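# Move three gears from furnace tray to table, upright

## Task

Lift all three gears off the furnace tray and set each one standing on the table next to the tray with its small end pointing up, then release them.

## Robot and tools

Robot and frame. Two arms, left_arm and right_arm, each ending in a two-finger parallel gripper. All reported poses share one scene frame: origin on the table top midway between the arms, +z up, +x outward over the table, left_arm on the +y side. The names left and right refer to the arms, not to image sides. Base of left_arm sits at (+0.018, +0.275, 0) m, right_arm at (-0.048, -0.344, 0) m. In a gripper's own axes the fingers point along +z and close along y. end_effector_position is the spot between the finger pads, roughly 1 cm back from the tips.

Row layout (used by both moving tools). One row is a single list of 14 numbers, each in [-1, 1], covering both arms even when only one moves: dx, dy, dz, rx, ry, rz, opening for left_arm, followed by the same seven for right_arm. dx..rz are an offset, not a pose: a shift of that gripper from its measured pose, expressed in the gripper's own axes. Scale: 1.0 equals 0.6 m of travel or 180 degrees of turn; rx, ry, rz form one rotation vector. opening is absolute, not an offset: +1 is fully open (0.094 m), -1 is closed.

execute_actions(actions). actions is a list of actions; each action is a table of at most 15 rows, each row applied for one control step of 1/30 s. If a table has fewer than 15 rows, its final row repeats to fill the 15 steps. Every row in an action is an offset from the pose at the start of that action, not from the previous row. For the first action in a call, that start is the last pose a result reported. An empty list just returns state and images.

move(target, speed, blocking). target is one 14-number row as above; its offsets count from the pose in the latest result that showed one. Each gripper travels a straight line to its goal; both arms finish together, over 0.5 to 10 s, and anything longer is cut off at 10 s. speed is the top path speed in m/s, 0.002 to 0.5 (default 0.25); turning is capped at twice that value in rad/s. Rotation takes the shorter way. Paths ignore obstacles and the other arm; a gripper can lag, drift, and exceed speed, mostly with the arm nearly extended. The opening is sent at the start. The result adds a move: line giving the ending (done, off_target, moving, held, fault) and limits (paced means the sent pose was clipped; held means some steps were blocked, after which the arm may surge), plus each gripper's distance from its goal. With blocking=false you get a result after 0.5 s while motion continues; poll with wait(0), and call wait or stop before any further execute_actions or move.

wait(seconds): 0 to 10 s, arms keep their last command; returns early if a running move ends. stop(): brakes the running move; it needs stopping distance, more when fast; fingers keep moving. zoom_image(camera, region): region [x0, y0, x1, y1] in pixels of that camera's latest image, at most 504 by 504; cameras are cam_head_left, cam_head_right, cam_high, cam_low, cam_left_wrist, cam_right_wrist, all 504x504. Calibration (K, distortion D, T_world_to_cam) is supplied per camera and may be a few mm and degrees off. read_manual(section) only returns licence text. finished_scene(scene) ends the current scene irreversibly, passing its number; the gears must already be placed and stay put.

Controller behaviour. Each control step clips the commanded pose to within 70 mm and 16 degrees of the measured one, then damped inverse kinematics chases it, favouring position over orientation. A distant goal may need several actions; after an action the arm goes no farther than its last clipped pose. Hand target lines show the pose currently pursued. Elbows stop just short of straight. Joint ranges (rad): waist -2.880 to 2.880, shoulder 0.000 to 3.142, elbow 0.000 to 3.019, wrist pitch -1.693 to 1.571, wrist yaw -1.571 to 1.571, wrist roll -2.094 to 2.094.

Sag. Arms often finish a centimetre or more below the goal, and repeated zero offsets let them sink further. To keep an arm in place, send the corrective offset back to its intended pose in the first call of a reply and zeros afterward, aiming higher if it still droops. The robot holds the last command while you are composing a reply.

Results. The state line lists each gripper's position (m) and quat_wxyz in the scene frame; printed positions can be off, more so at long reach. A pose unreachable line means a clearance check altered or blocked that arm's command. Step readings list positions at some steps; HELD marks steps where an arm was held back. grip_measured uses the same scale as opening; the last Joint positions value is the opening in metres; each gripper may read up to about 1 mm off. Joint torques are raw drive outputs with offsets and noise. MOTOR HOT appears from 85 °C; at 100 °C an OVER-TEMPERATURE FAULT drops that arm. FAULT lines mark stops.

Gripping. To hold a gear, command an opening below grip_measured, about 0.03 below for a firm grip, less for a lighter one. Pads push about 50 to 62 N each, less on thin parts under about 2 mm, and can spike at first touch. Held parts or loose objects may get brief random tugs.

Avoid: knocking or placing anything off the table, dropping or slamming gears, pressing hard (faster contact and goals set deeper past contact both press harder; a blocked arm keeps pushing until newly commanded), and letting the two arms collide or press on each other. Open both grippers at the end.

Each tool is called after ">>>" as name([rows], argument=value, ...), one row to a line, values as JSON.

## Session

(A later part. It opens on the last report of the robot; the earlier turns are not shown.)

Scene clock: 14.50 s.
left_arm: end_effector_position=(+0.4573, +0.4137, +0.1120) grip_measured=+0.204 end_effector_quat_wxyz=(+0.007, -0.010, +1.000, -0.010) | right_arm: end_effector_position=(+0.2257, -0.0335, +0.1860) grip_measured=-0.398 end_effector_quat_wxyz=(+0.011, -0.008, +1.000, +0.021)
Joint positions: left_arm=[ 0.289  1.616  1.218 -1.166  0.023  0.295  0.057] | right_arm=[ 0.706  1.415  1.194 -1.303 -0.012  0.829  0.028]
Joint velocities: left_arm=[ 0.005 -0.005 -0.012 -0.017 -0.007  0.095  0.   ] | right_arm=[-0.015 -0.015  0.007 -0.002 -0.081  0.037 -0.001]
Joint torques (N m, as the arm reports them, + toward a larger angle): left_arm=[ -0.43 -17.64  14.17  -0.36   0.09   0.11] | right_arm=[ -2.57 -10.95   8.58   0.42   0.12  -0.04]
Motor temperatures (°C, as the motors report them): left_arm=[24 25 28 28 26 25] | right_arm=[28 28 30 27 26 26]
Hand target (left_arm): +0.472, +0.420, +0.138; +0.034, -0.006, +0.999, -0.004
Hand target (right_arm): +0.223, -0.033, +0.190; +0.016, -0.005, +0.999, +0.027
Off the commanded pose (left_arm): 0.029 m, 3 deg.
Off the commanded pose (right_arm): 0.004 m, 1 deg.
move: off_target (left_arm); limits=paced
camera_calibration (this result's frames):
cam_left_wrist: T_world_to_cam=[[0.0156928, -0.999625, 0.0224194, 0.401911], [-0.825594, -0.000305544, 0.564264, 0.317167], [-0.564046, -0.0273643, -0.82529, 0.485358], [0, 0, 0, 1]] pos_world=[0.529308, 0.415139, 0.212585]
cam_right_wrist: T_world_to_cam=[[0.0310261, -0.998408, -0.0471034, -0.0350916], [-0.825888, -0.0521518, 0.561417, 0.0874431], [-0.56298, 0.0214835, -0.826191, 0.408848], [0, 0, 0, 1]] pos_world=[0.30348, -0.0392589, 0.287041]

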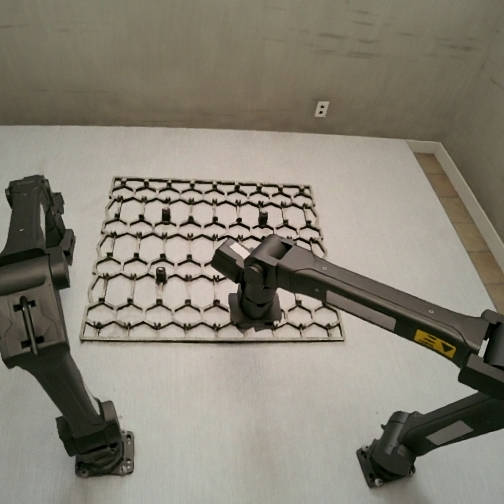

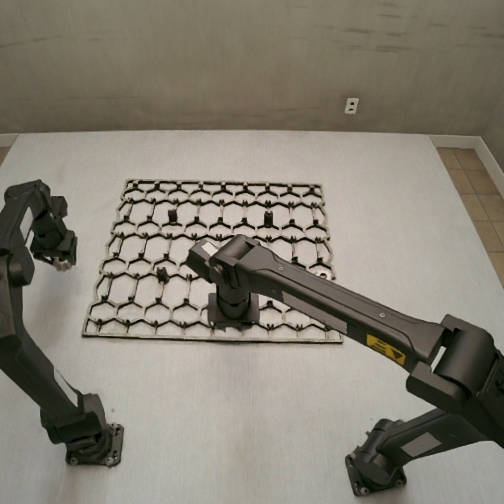

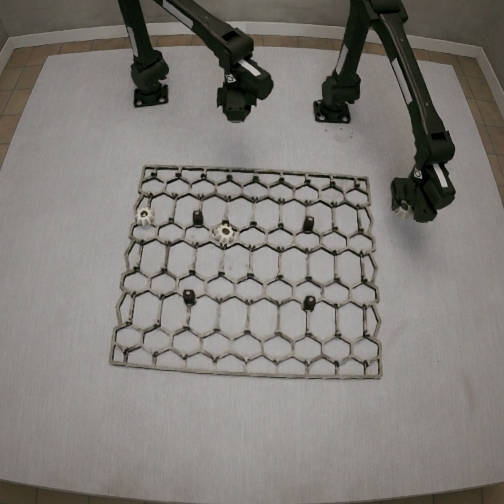

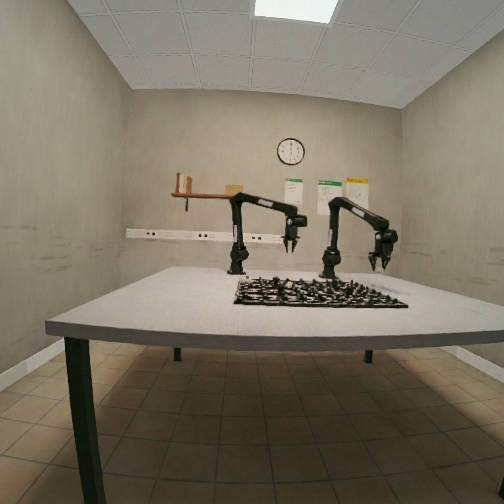

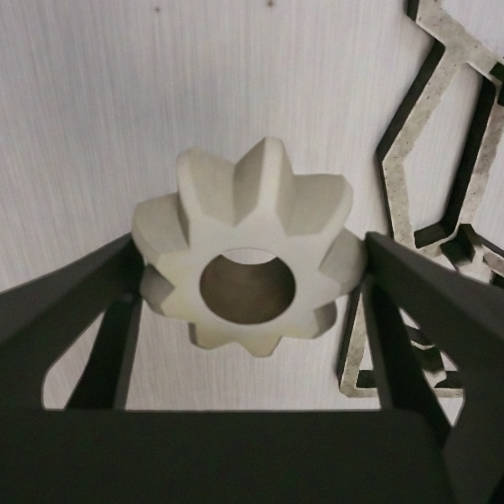

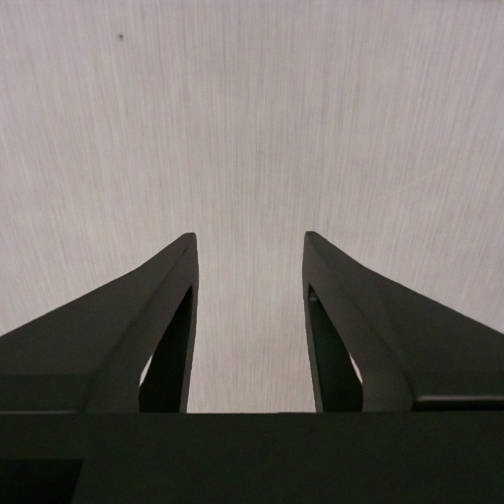

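>>> move(target=[-0.005,0.04,0.155,-0.006,0.004,0,-0.4, -0.408,-0.40,0.11,0.013,-0.008,0,1], speed=0.15)

Scene clock: 17.37 s.
left_arm: end_effector_position=(+0.4587, +0.4280, +0.0208) grip_measured=+0.204 end_effector_quat_wxyz=(-0.004, -0.008, +1.000, -0.005) | right_arm: end_effector_position=(+0.4497, -0.2689, +0.0997) grip_measured=+1.000 end_effector_quat_wxyz=(-0.001, -0.005, +1.000, -0.009)
Joint positions: left_arm=[ 0.311  1.758  1.134 -0.956  0.007  0.321  0.057] | right_arm=[ 0.018  1.739  1.344 -1.181  0.017  0.148  0.094]
Joint velocities: left_arm=[ 0.005  0.005 -0.002 -0.012 -0.037 -0.037 -0.   ] | right_arm=[-0.005 -0.005  0.002  0.002 -0.007 -0.051  0.   ]
Joint torques (N m, as the arm reports them, + toward a larger angle): left_arm=[  1.17 -15.38   9.18   0.79  -0.22   0.11] | right_arm=[ -3.22 -13.37  13.07   0.27   0.12  -0.2 ]
Motor temperatures (°C, as the motors report them): left_arm=[24 25 28 28 26 25] | right_arm=[28 28 30 27 26 26]
Hand target (left_arm): +0.462, +0.437, +0.018; +0.001, -0.010, +1.000, -0.001
Hand target (right_arm): +0.474, -0.269, +0.116; +0.026, -0.008, +1.000, -0.006
Off the commanded pose (left_arm): 0.009 m, 1 deg.
Off the commanded pose (right_arm): 0.031 m, 3 deg.
move: off_target (right_arm)
camera_calibration (this result's frames):
cam_left_wrist: T_world_to_cam=[[0.0122312, -0.999852, 0.0120986, 0.420095], [-0.813283, -0.00290815, 0.581861, 0.364875], [-0.581739, -0.0169564, -0.813199, 0.414667], [0, 0, 0, 1]] pos_world=[0.532837, 0.428126, 0.119818]
cam_right_wrist: T_world_to_cam=[[0.0237431, -0.999636, 0.0128385, -0.284159], [-0.811837, -0.0117852, 0.583766, 0.310939], [-0.583402, -0.0242832, -0.811821, 0.464153], [0, 0, 0, 1]] pos_world=[0.529966, -0.26912, 0.198941]

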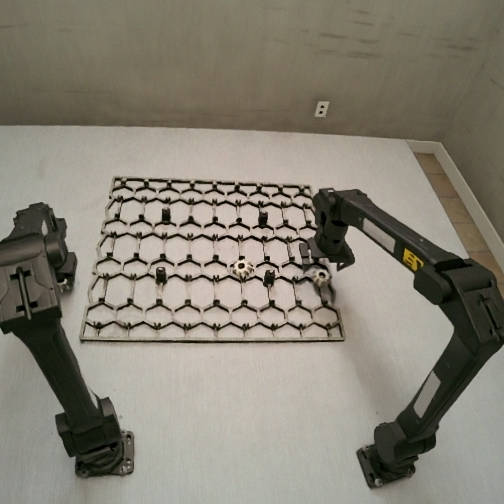

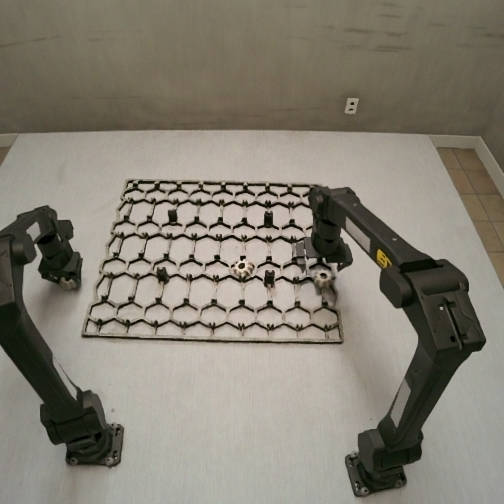

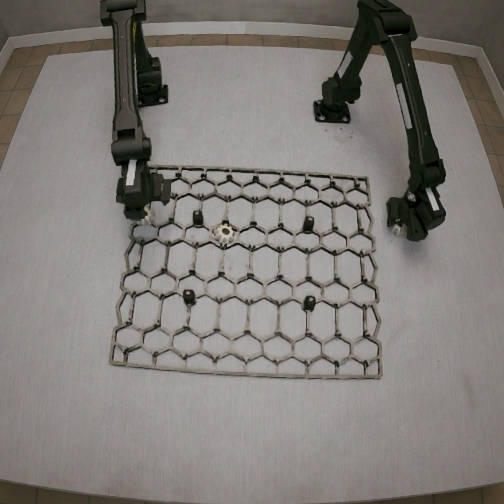

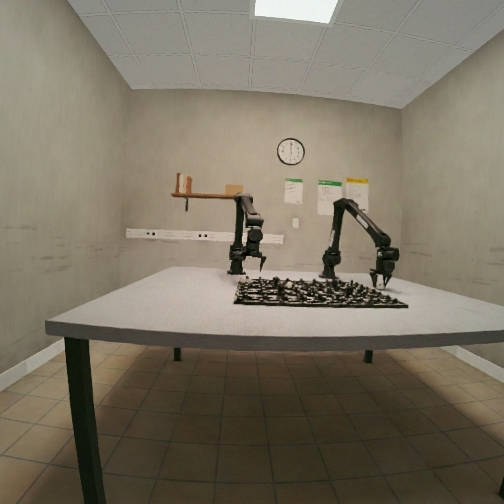

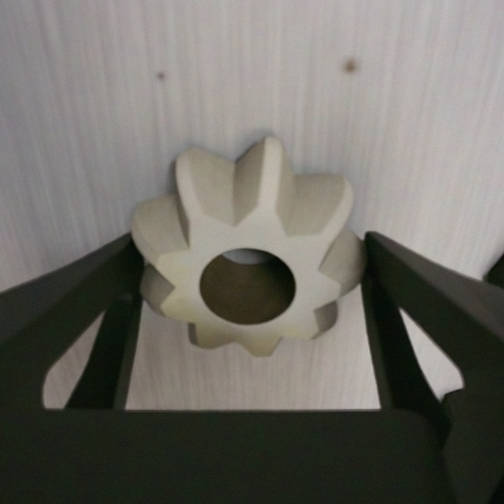

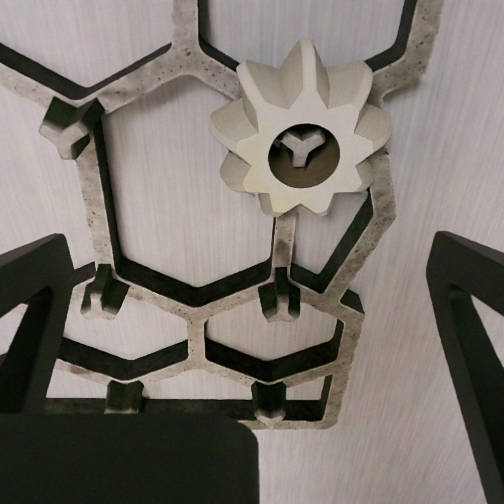

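>>> move(target=[-0.005,0.015,0.004,0,0,0,0.7, -0.048,-0.032,0.10,-0.006,-0.012,0,0.6], speed=0.08)

Scene clock: 18.80 s.
left_arm: end_effector_position=(+0.4579, +0.4291, +0.0206) grip_measured=+0.698 end_effector_quat_wxyz=(-0.004, -0.006, +1.000, -0.005) | right_arm: end_effector_position=(+0.4783, -0.2817, +0.0475) grip_measured=+0.602 end_effector_quat_wxyz=(+0.021, -0.007, +1.000, -0.001)
Joint positions: left_arm=[ 0.314  1.758  1.133 -0.956  0.006  0.327  0.08 ] | right_arm=[-0.017  1.834  1.327 -1.022  0.008  0.108  0.075]
Joint velocities: left_arm=[ 0.005 -0.005  0.012 -0.012 -0.037 -0.022  0.001] | right_arm=[-0.005 -0.015 -0.007  0.012 -0.051 -0.095 -0.   ]
Joint torques (N m, as the arm reports them, + toward a larger angle): left_arm=[  0.56 -14.73   9.88   0.17  -0.05   0.11] | right_arm=[ -5.11 -15.53   7.28   0.49  -0.07  -0.07]
Motor temperatures (°C, as the motors report them): left_arm=[24 26 28 28 26 25] | right_arm=[28 28 30 27 26 26]
Hand target (left_arm): +0.461, +0.437, +0.018; -0.004, -0.008, +1.000, -0.005
Hand target (right_arm): +0.478, -0.289, +0.040; +0.017, -0.005, +1.000, +0.000
Off the commanded pose (left_arm): 0.009 m, 0 deg.
Off the commanded pose (right_arm): 0.010 m, 1 deg.
move: done
camera_calibration (this result's frames):
cam_left_wrist: T_world_to_cam=[[0.00842289, -0.999892, 0.0120329, 0.422989], [-0.812832, 0.000162744, 0.582498, 0.362853], [-0.582437, -0.014687, -0.812743, 0.413385], [0, 0, 0, 1]] pos_world=[0.532146, 0.428956, 0.119525]
cam_right_wrist: T_world_to_cam=[[0.0282331, -0.999601, -0.0012193, -0.298465], [-0.837248, -0.0243139, 0.546283, 0.37488], [-0.546094, -0.0144024, -0.8376, 0.424352], [0, 0, 0, 1]] pos_world=[0.55403, -0.283119, 0.150283]

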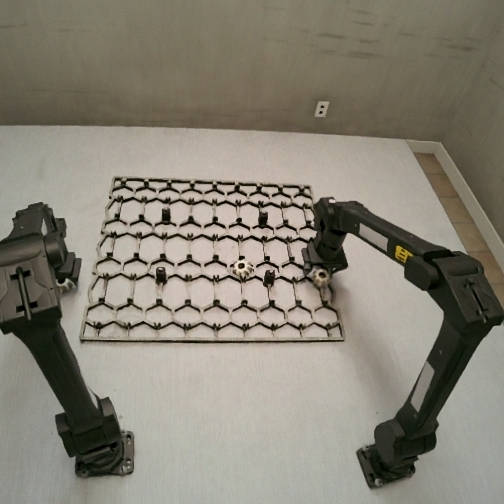

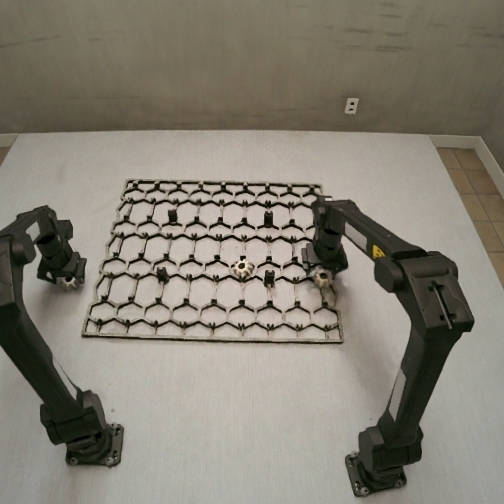

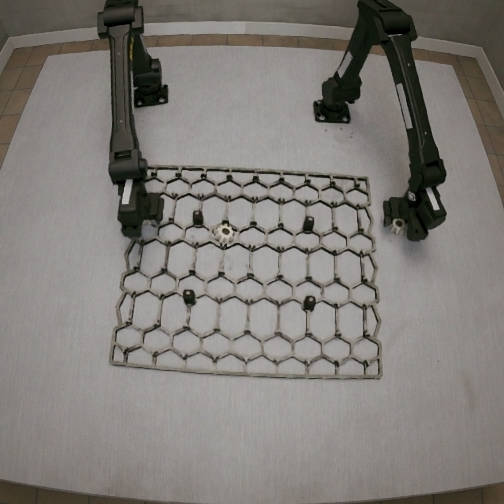

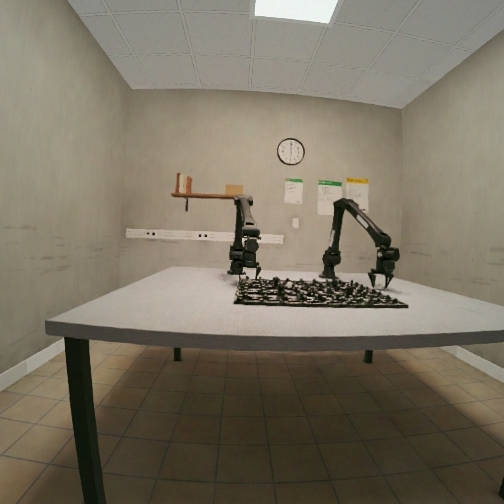

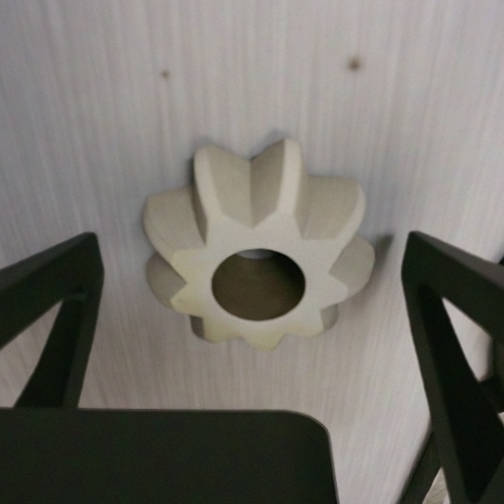

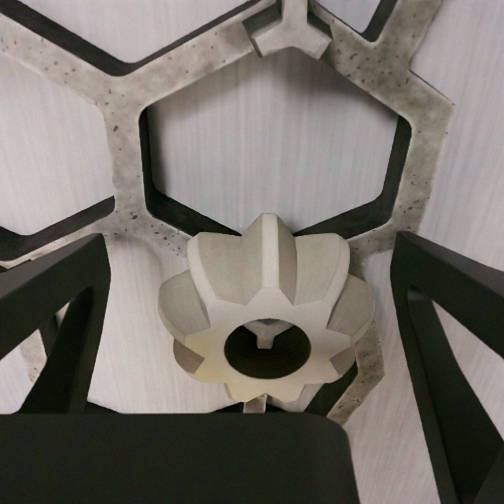

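>>> move(target=[-0.03,0.015,-0.25,0,-0.01,0,1, 0.028,-0.018,0.03,0,0.01,0,0.6], speed=0.1)

Scene clock: 20.90 s.
left_arm: end_effector_position=(+0.4673, +0.4314, +0.1511) grip_measured=+1.000 end_effector_quat_wxyz=(-0.007, -0.006, +1.000, -0.009) | right_arm: end_effector_position=(+0.4666, -0.2831, +0.0366) grip_measured=+0.601 end_effector_quat_wxyz=(+0.010, -0.010, +1.000, -0.003)
Joint positions: left_arm=[ 0.314  1.635  1.351 -1.306  0.012  0.327  0.094] | right_arm=[-0.017  1.834  1.294 -1.013  0.008  0.101  0.075]
Joint velocities: left_arm=[-0.015 -0.015  0.007  0.002 -0.081 -0.037  0.   ] | right_arm=[ 0.005 -0.005 -0.012  0.007 -0.022  0.007 -0.   ]
Joint torques (N m, as the arm reports them, + toward a larger angle): left_arm=[  0.07 -17.6   13.26  -0.31   0.07   0.09] | right_arm=[ -4.02 -15.34   6.23   0.82  -0.06  -0.18]
Motor temperatures (°C, as the motors report them): left_arm=[24 26 28 28 26 25] | right_arm=[28 28 30 27 26 26]
Hand target (left_arm): +0.475, +0.437, +0.171; +0.012, -0.006, +1.000, -0.005
Hand target (right_arm): +0.462, -0.293, +0.029; +0.005, -0.007, +1.000, -0.002
Off the commanded pose (left_arm): 0.023 m, 2 deg.
Off the commanded pose (right_arm): 0.013 m, 1 deg.
move: off_target (left_arm, right_arm)
camera_calibration (this result's frames):
cam_left_wrist: T_world_to_cam=[[0.00861246, -0.999757, 0.0202928, 0.422227], [-0.809106, 0.0049577, 0.587642, 0.289914], [-0.5876, -0.0214801, -0.808867, 0.52972], [0, 0, 0, 1]] pos_world=[0.542198, 0.432066, 0.249539]
cam_right_wrist: T_world_to_cam=[[0.0350915, -0.999384, 0.00105901, -0.302806], [-0.824426, -0.0283492, 0.565259, 0.363163], [-0.564881, -0.0207089, -0.824912, 0.415317], [0, 0, 0, 1]] pos_world=[0.544631, -0.283723, 0.13764]

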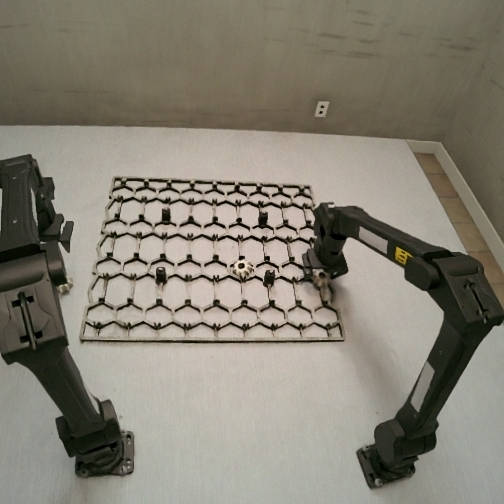

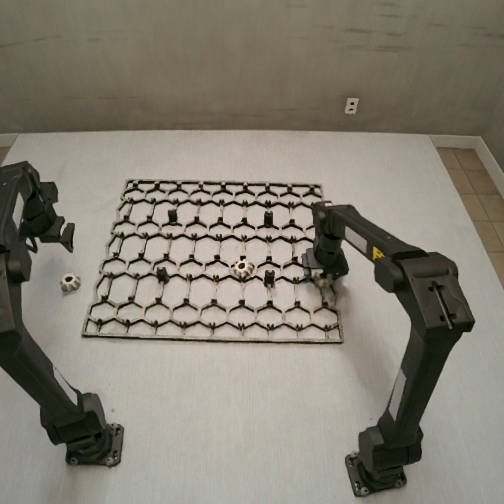

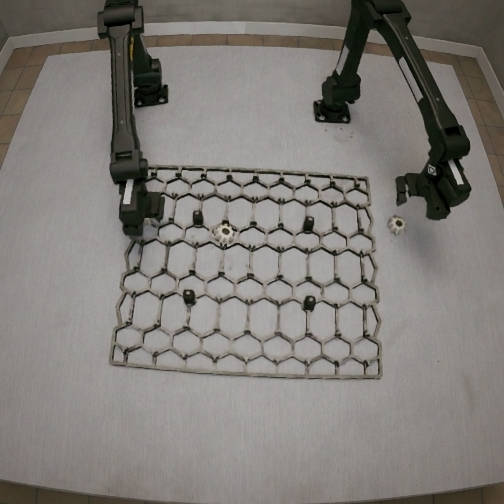

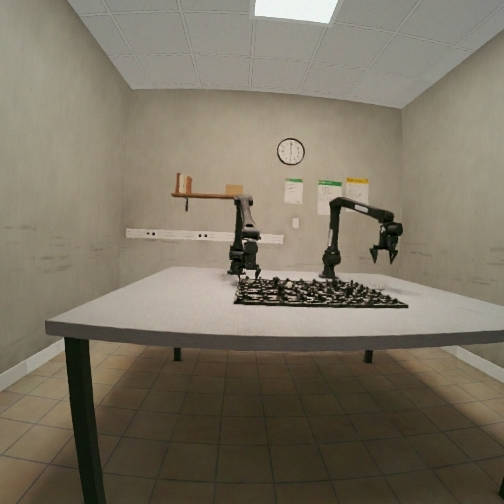

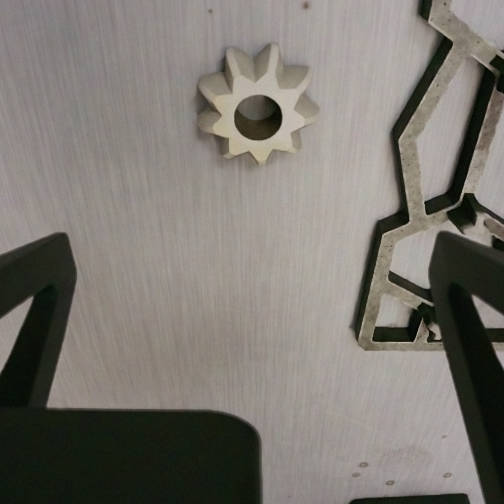

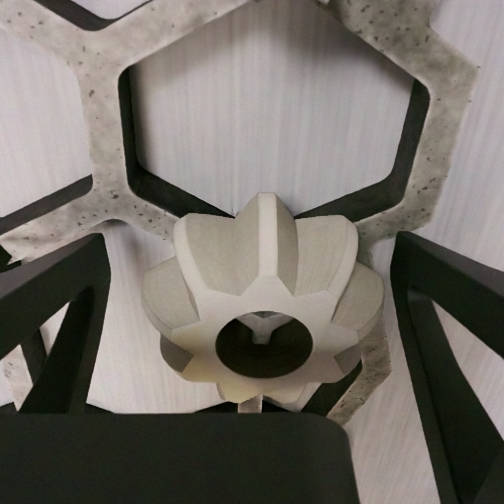

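>>> move(target=[-0.07,-0.815,0.017,0,-0.012,0,1, 0.028,-0.022,0.013,0,0,0,0.6], speed=0.25)

>>> move(target=[0,0,0,0,0,0,1, 0,0,0,0,0,0,-0.4])

Scene clock: 23.47 s.
left_arm: end_effector_position=(+0.4939, -0.0538, +0.1406) grip_measured=+1.000 end_effector_quat_wxyz=(+0.007, +0.002, +1.000, -0.002) | right_arm: end_effector_position=(+0.4498, -0.2886, +0.0255) grip_measured=+0.601 end_effector_quat_wxyz=(+0.008, -0.017, +1.000, -0.003)
Joint positions: left_arm=[-0.631  1.883  1.663 -1.338 -0.005 -0.601  0.094] | right_arm=[-0.024  1.813  1.229 -0.972  0.008  0.081  0.075]
Joint velocities: left_arm=[-0.005  0.005  0.022 -0.007  0.022 -0.037  0.   ] | right_arm=[ 0.005 -0.015 -0.012 -0.002  0.037 -0.081  0.   ]
Joint torques (N m, as the arm reports them, + toward a larger angle): left_arm=[  0.1  -17.6   14.05  -0.23  -0.26   0.  ] | right_arm=[ -4.55 -15.93   7.45   0.01   0.07  -0.06]
Motor temperatures (°C, as the motors report them): left_arm=[24 26 29 28 26 25] | right_arm=[28 28 30 27 26 26]
Hand target (left_arm): +0.505, -0.058, +0.142; +0.009, -0.006, +1.000, -0.001
Hand target (right_arm): +0.450, -0.297, +0.029; +0.010, -0.010, +1.000, -0.003
Off the commanded pose (left_arm): 0.023 m, 1 deg.
Off the commanded pose (right_arm): 0.009 m, 1 deg.
move: off_target (left_arm)
camera_calibration (this result's frames):
cam_left_wrist: T_world_to_cam=[[-0.00847973, -0.999947, 0.00588122, -0.0523719], [-0.825008, 0.0103194, 0.565026, 0.33132], [-0.565057, -0.0000607809, -0.825052, 0.518763], [0, 0, 0, 1]] pos_world=[0.566028, -0.0557567, 0.24111]
cam_right_wrist: T_world_to_cam=[[0.0488149, -0.998806, 0.00174079, -0.313749], [-0.821535, -0.0391597, 0.568811, 0.350953], [-0.568064, -0.0291966, -0.822466, 0.395448], [0, 0, 0, 1]] pos_world=[0.528275, -0.288086, 0.126163]

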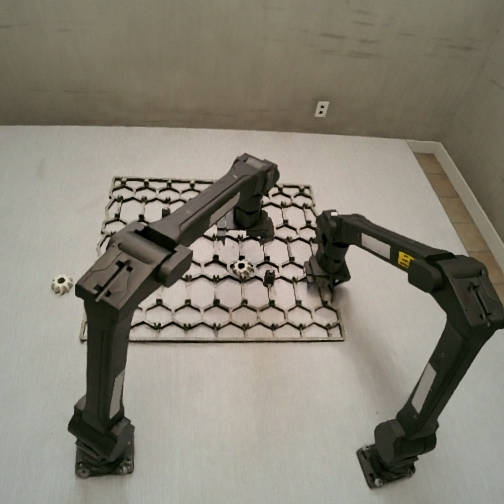

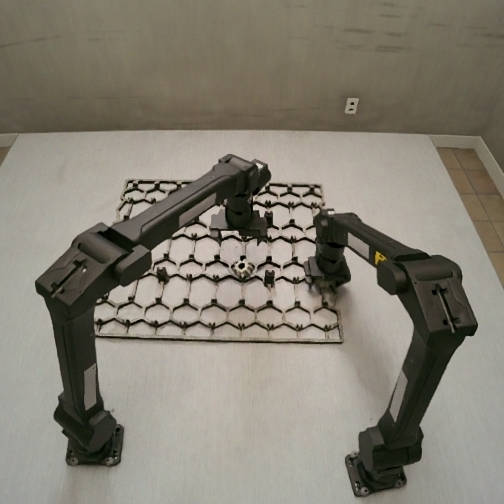

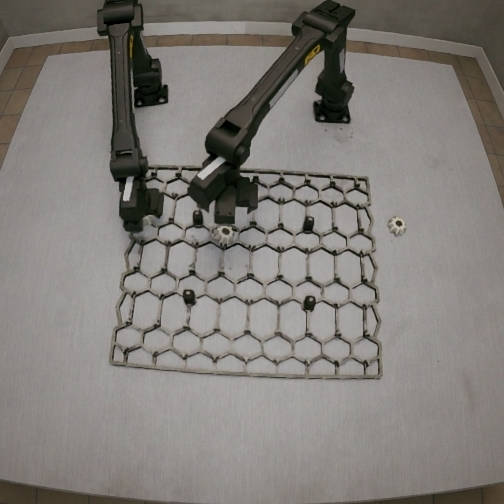

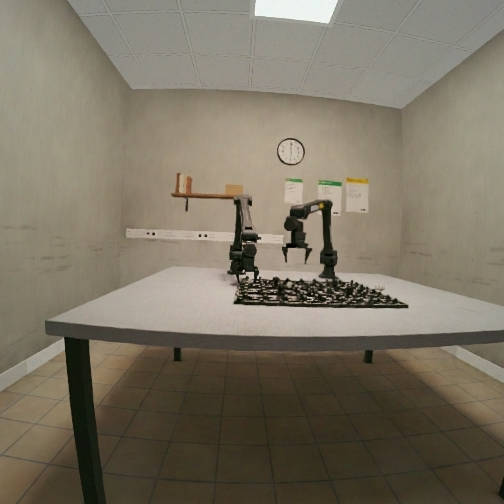

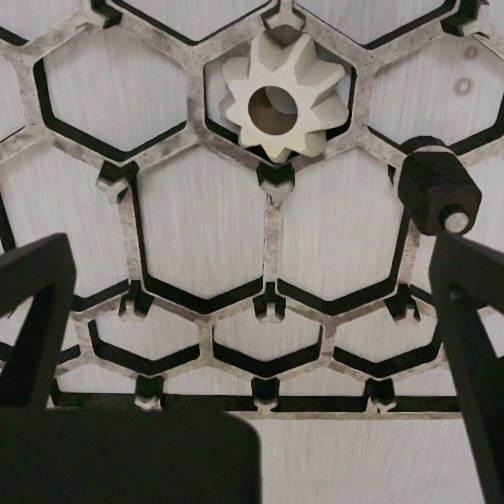

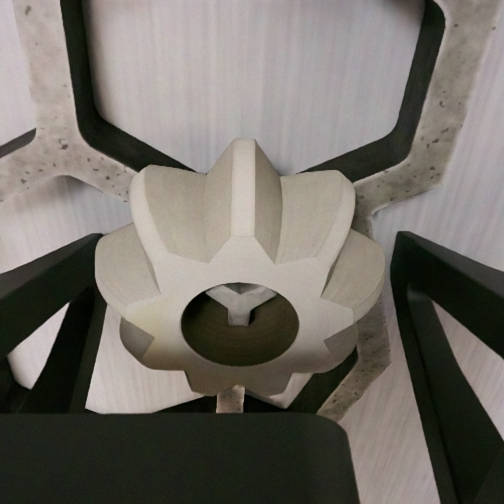

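Scene clock: 23.97 s.
left_arm: end_effector_position=(+0.4939, -0.0538, +0.1406) grip_measured=+1.000 end_effector_quat_wxyz=(+0.007, +0.002, +1.000, -0.002) | right_arm: end_effector_position=(+0.4505, -0.2921, +0.0256) grip_measured=+0.191 end_effector_quat_wxyz=(+0.009, -0.039, +0.999, -0.013)
Joint positions: left_arm=[-0.631  1.883  1.663 -1.338 -0.005 -0.601  0.094] | right_arm=[-0.024  1.813  1.229 -0.971  0.028  0.038  0.056]
Joint velocities: left_arm=[ 0.005 -0.005 -0.002 -0.007 -0.022 -0.022  0.   ] | right_arm=[ 0.024 -0.015 -0.027  0.002 -0.022 -0.037 -0.   ]
Joint torques (N m, as the arm reports them, + toward a larger angle): left_arm=[ -1.12 -20.94   9.95   0.33  -0.14   0.01] | right_arm=[ -2.95 -15.23   7.74  -0.04  -0.61   0.31]
Motor temperatures (°C, as the motors report them): left_arm=[24 26 29 28 26 25] | right_arm=[28 28 30 27 26 26]
Hand target (left_arm): +0.494, -0.054, +0.141; +0.007, +0.002, +1.000, -0.002
Hand target (right_arm): +0.450, -0.289, +0.026; +0.008, -0.018, +1.000, -0.003
Off the commanded pose (left_arm): 0.000 m, 0 deg.
Off the commanded pose (right_arm): 0.003 m, 3 deg.
move: off_target (right_arm)
camera_calibration (this result's frames):
cam_left_wrist: T_world_to_cam=[[-0.00809831, -0.99995, 0.00588628, -0.0525612], [-0.825012, 0.0100076, 0.565027, 0.331304], [-0.565058, -0.000280488, -0.825051, 0.518752], [0, 0, 0, 1]] pos_world=[0.566029, -0.0557287, 0.24111]
cam_right_wrist: T_world_to_cam=[[0.0910719, -0.995588, 0.0225714, -0.335827], [-0.820968, -0.0622306, 0.567573, 0.344376], [-0.563665, -0.0702204, -0.823013, 0.381837], [0, 0, 0, 1]] pos_world=[0.528534, -0.286102, 0.126379]

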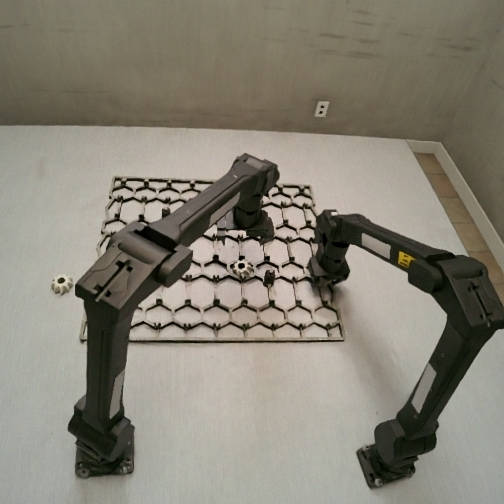

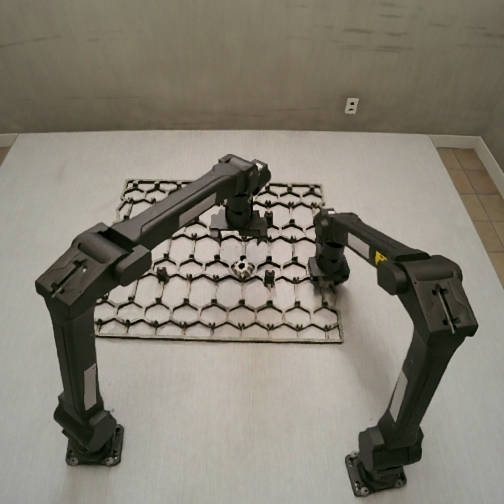

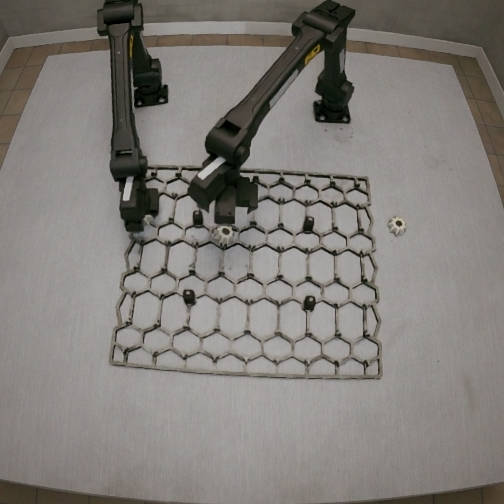

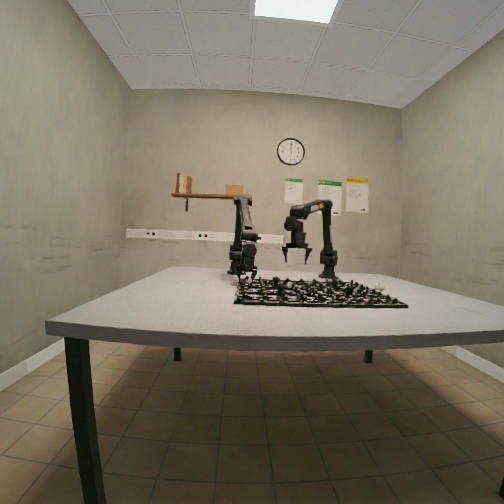

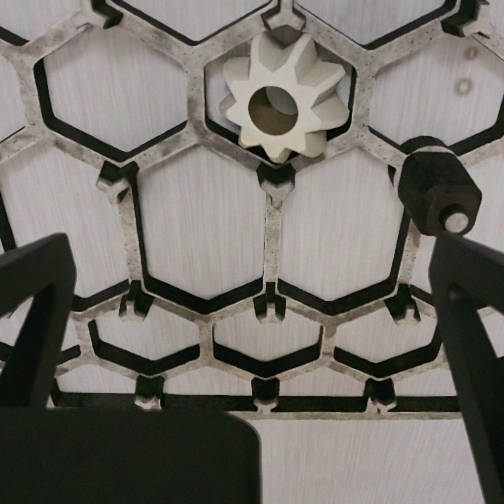

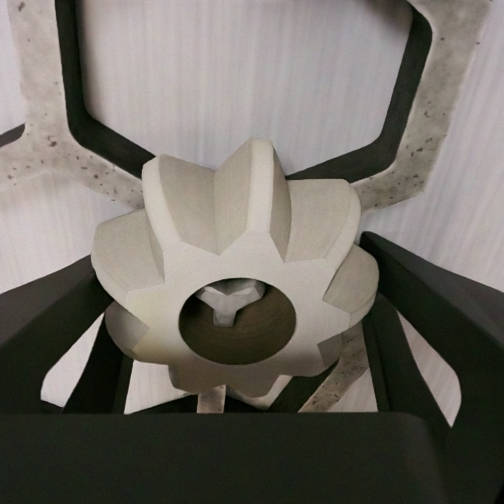

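>>> move(target=[0,-0.025,0.135,0,0,0,0.7, -0.03,0,-0.15,0,-0.02,0,-0.4], speed=0.06)

Scene clock: 26.10 s.
left_arm: end_effector_position=(+0.4982, -0.0613, +0.0758) grip_measured=+0.702 end_effector_quat_wxyz=(+0.012, +0.000, +1.000, -0.006) | right_arm: end_effector_position=(+0.4509, -0.2926, +0.0300) grip_measured=+0.166 end_effector_quat_wxyz=(+0.004, -0.057, +0.998, -0.016)
Joint positions: left_arm=[-0.637  1.944  1.578 -1.178 -0.005 -0.611  0.08 ] | right_arm=[-0.024  1.813  1.243 -0.994  0.032  0.002  0.055]
Joint velocities: left_arm=[-0.005  0.005 -0.022 -0.012 -0.007  0.007 -0.001] | right_arm=[-0.015 -0.005  0.002 -0.002 -0.066 -0.081 -0.001]
Joint torques (N m, as the arm reports them, + toward a larger angle): left_arm=[ -1.29 -19.08   9.72   0.91  -0.16  -0.07] | right_arm=[ -3.19 -23.26  12.54  -3.94  -0.06   0.23]
Motor temperatures (°C, as the motors report them): left_arm=[24 26 29 28 26 25] | right_arm=[28 29 30 27 26 26]
Hand target (left_arm): +0.496, -0.069, +0.060; +0.007, +0.002, +1.000, -0.002
Hand target (right_arm): +0.463, -0.290, +0.096; +0.042, -0.039, +0.998, -0.011
Off the commanded pose (left_arm): 0.018 m, 1 deg.
Off the commanded pose (right_arm): 0.087 m, 5 deg; position clipped at the last step of the last action.
move: off_target (left_arm, right_arm); limits=paced
camera_calibration (this result's frames):
cam_left_wrist: T_world_to_cam=[[-0.00478193, -0.99989, 0.0140728, -0.0619556], [-0.831493, 0.0117936, 0.55541, 0.375567], [-0.555514, -0.00904553, -0.831458, 0.46281], [0, 0, 0, 1]] pos_world=[0.569083, -0.0621916, 0.177086]
cam_right_wrist: T_world_to_cam=[[0.127267, -0.991495, 0.0272312, -0.351712], [-0.812518, -0.0884687, 0.576184, 0.330437], [-0.568875, -0.0954549, -0.816866, 0.380501], [0, 0, 0, 1]] pos_world=[0.529704, -0.283166, 0.130003]

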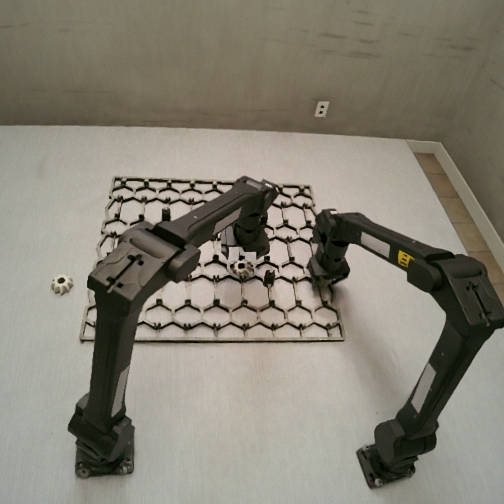

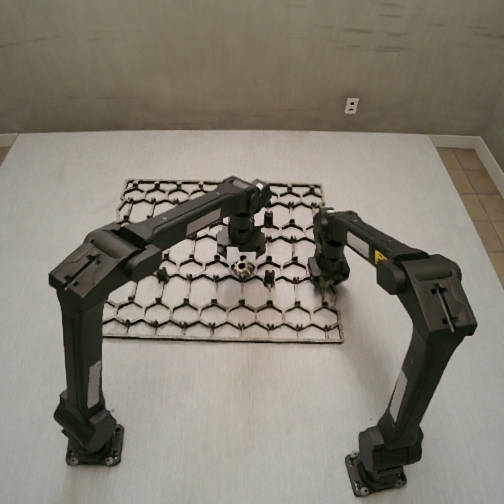

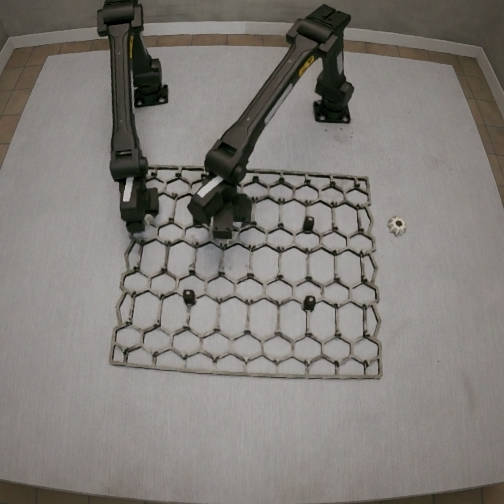

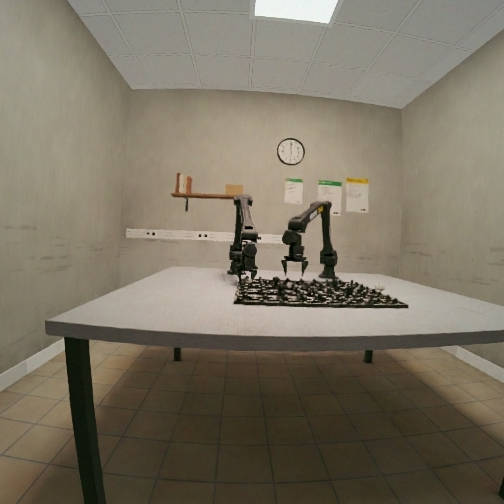

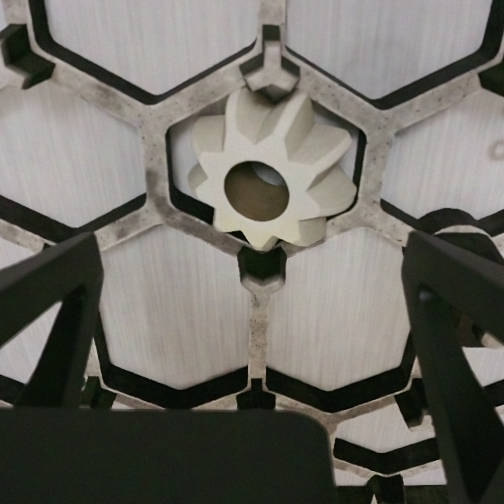

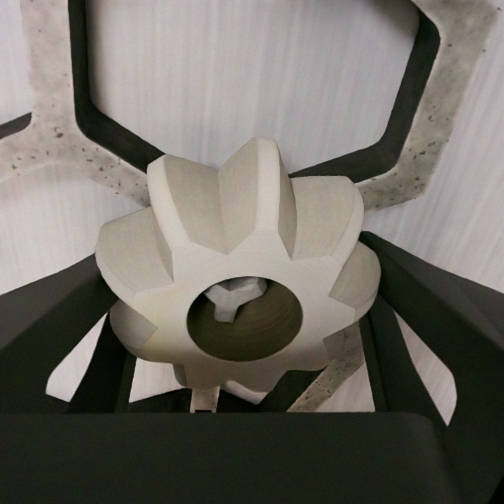

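>>> move(target=[0,0,0,0,0,0,0.7, 0,0.003,-0.02,0,0,0,0.6], speed=0.04)

Scene clock: 26.93 s.
left_arm: end_effector_position=(+0.4982, -0.0613, +0.0758) grip_measured=+0.702 end_effector_quat_wxyz=(+0.012, +0.000, +1.000, -0.006) | right_arm: end_effector_position=(+0.4454, -0.2933, +0.0279) grip_measured=+0.599 end_effector_quat_wxyz=(-0.009, -0.057, +0.998, -0.017)
Joint positions: left_arm=[-0.637  1.944  1.578 -1.178 -0.005 -0.611  0.08 ] | right_arm=[-0.024  1.817  1.243 -1.015  0.032  0.001  0.075]
Joint velocities: left_arm=[-0.005 -0.005 -0.002 -0.017 -0.095  0.007  0.   ] | right_arm=[-0.015  0.005 -0.012 -0.002  0.007 -0.051 -0.   ]
Joint torques (N m, as the arm reports them, + toward a larger angle): left_arm=[ -1.08 -21.36   9.6    0.35  -0.12   0.04] | right_arm=[ -2.32 -16.72   8.35  -0.55   0.05  -0.04]
Motor temperatures (°C, as the motors report them): left_arm=[24 26 29 28 26 25] | right_arm=[28 29 30 27 26 26]
Hand target (left_arm): +0.498, -0.061, +0.076; +0.012, +0.001, +1.000, -0.006
Hand target (right_arm): +0.450, -0.290, +0.042; +0.004, -0.057, +0.998, -0.016
Off the commanded pose (left_arm): 0.000 m, 0 deg.
Off the commanded pose (right_arm): 0.015 m, 1 deg.
move: off_target (right_arm)
camera_calibration (this result's frames):
cam_left_wrist: T_world_to_cam=[[-0.00478193, -0.99989, 0.0140728, -0.0619556], [-0.831493, 0.0117936, 0.55541, 0.375567], [-0.555514, -0.00904553, -0.831458, 0.46281], [0, 0, 0, 1]] pos_world=[0.569083, -0.0621916, 0.177086]
cam_right_wrist: T_world_to_cam=[[0.128717, -0.991306, 0.0272785, -0.352242], [-0.797569, -0.0871354, 0.596901, 0.320234], [-0.589334, -0.0985875, -0.801851, 0.383284], [0, 0, 0, 1]] pos_world=[0.526631, -0.283489, 0.125797]

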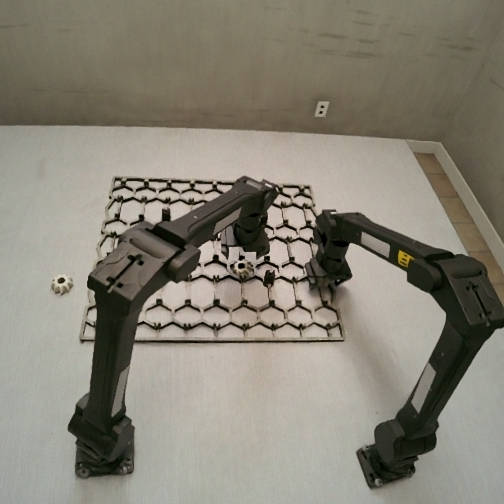

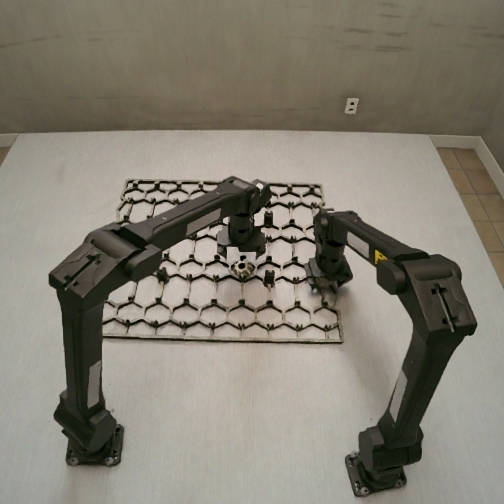

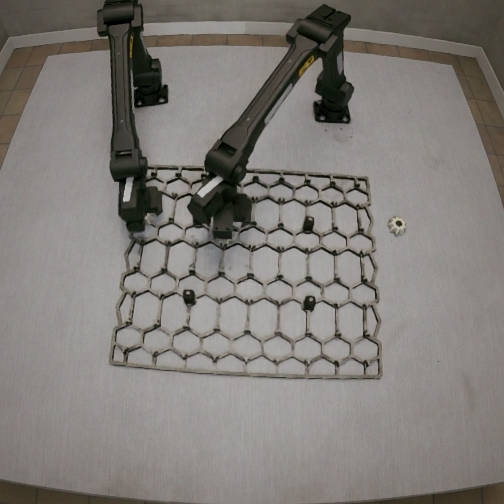

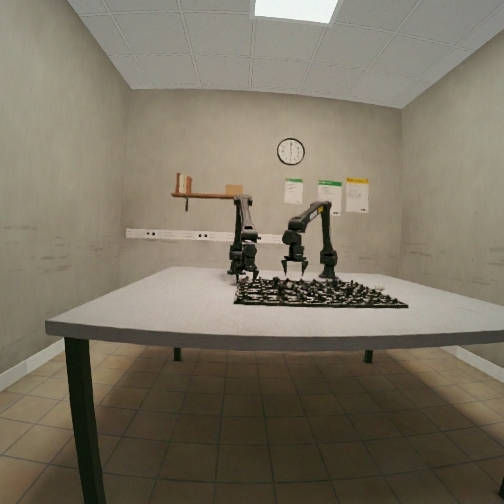

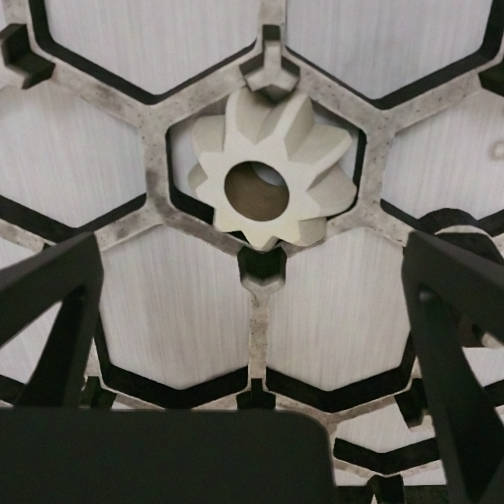

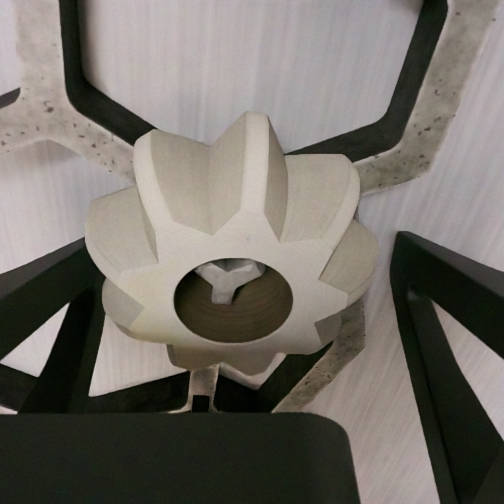

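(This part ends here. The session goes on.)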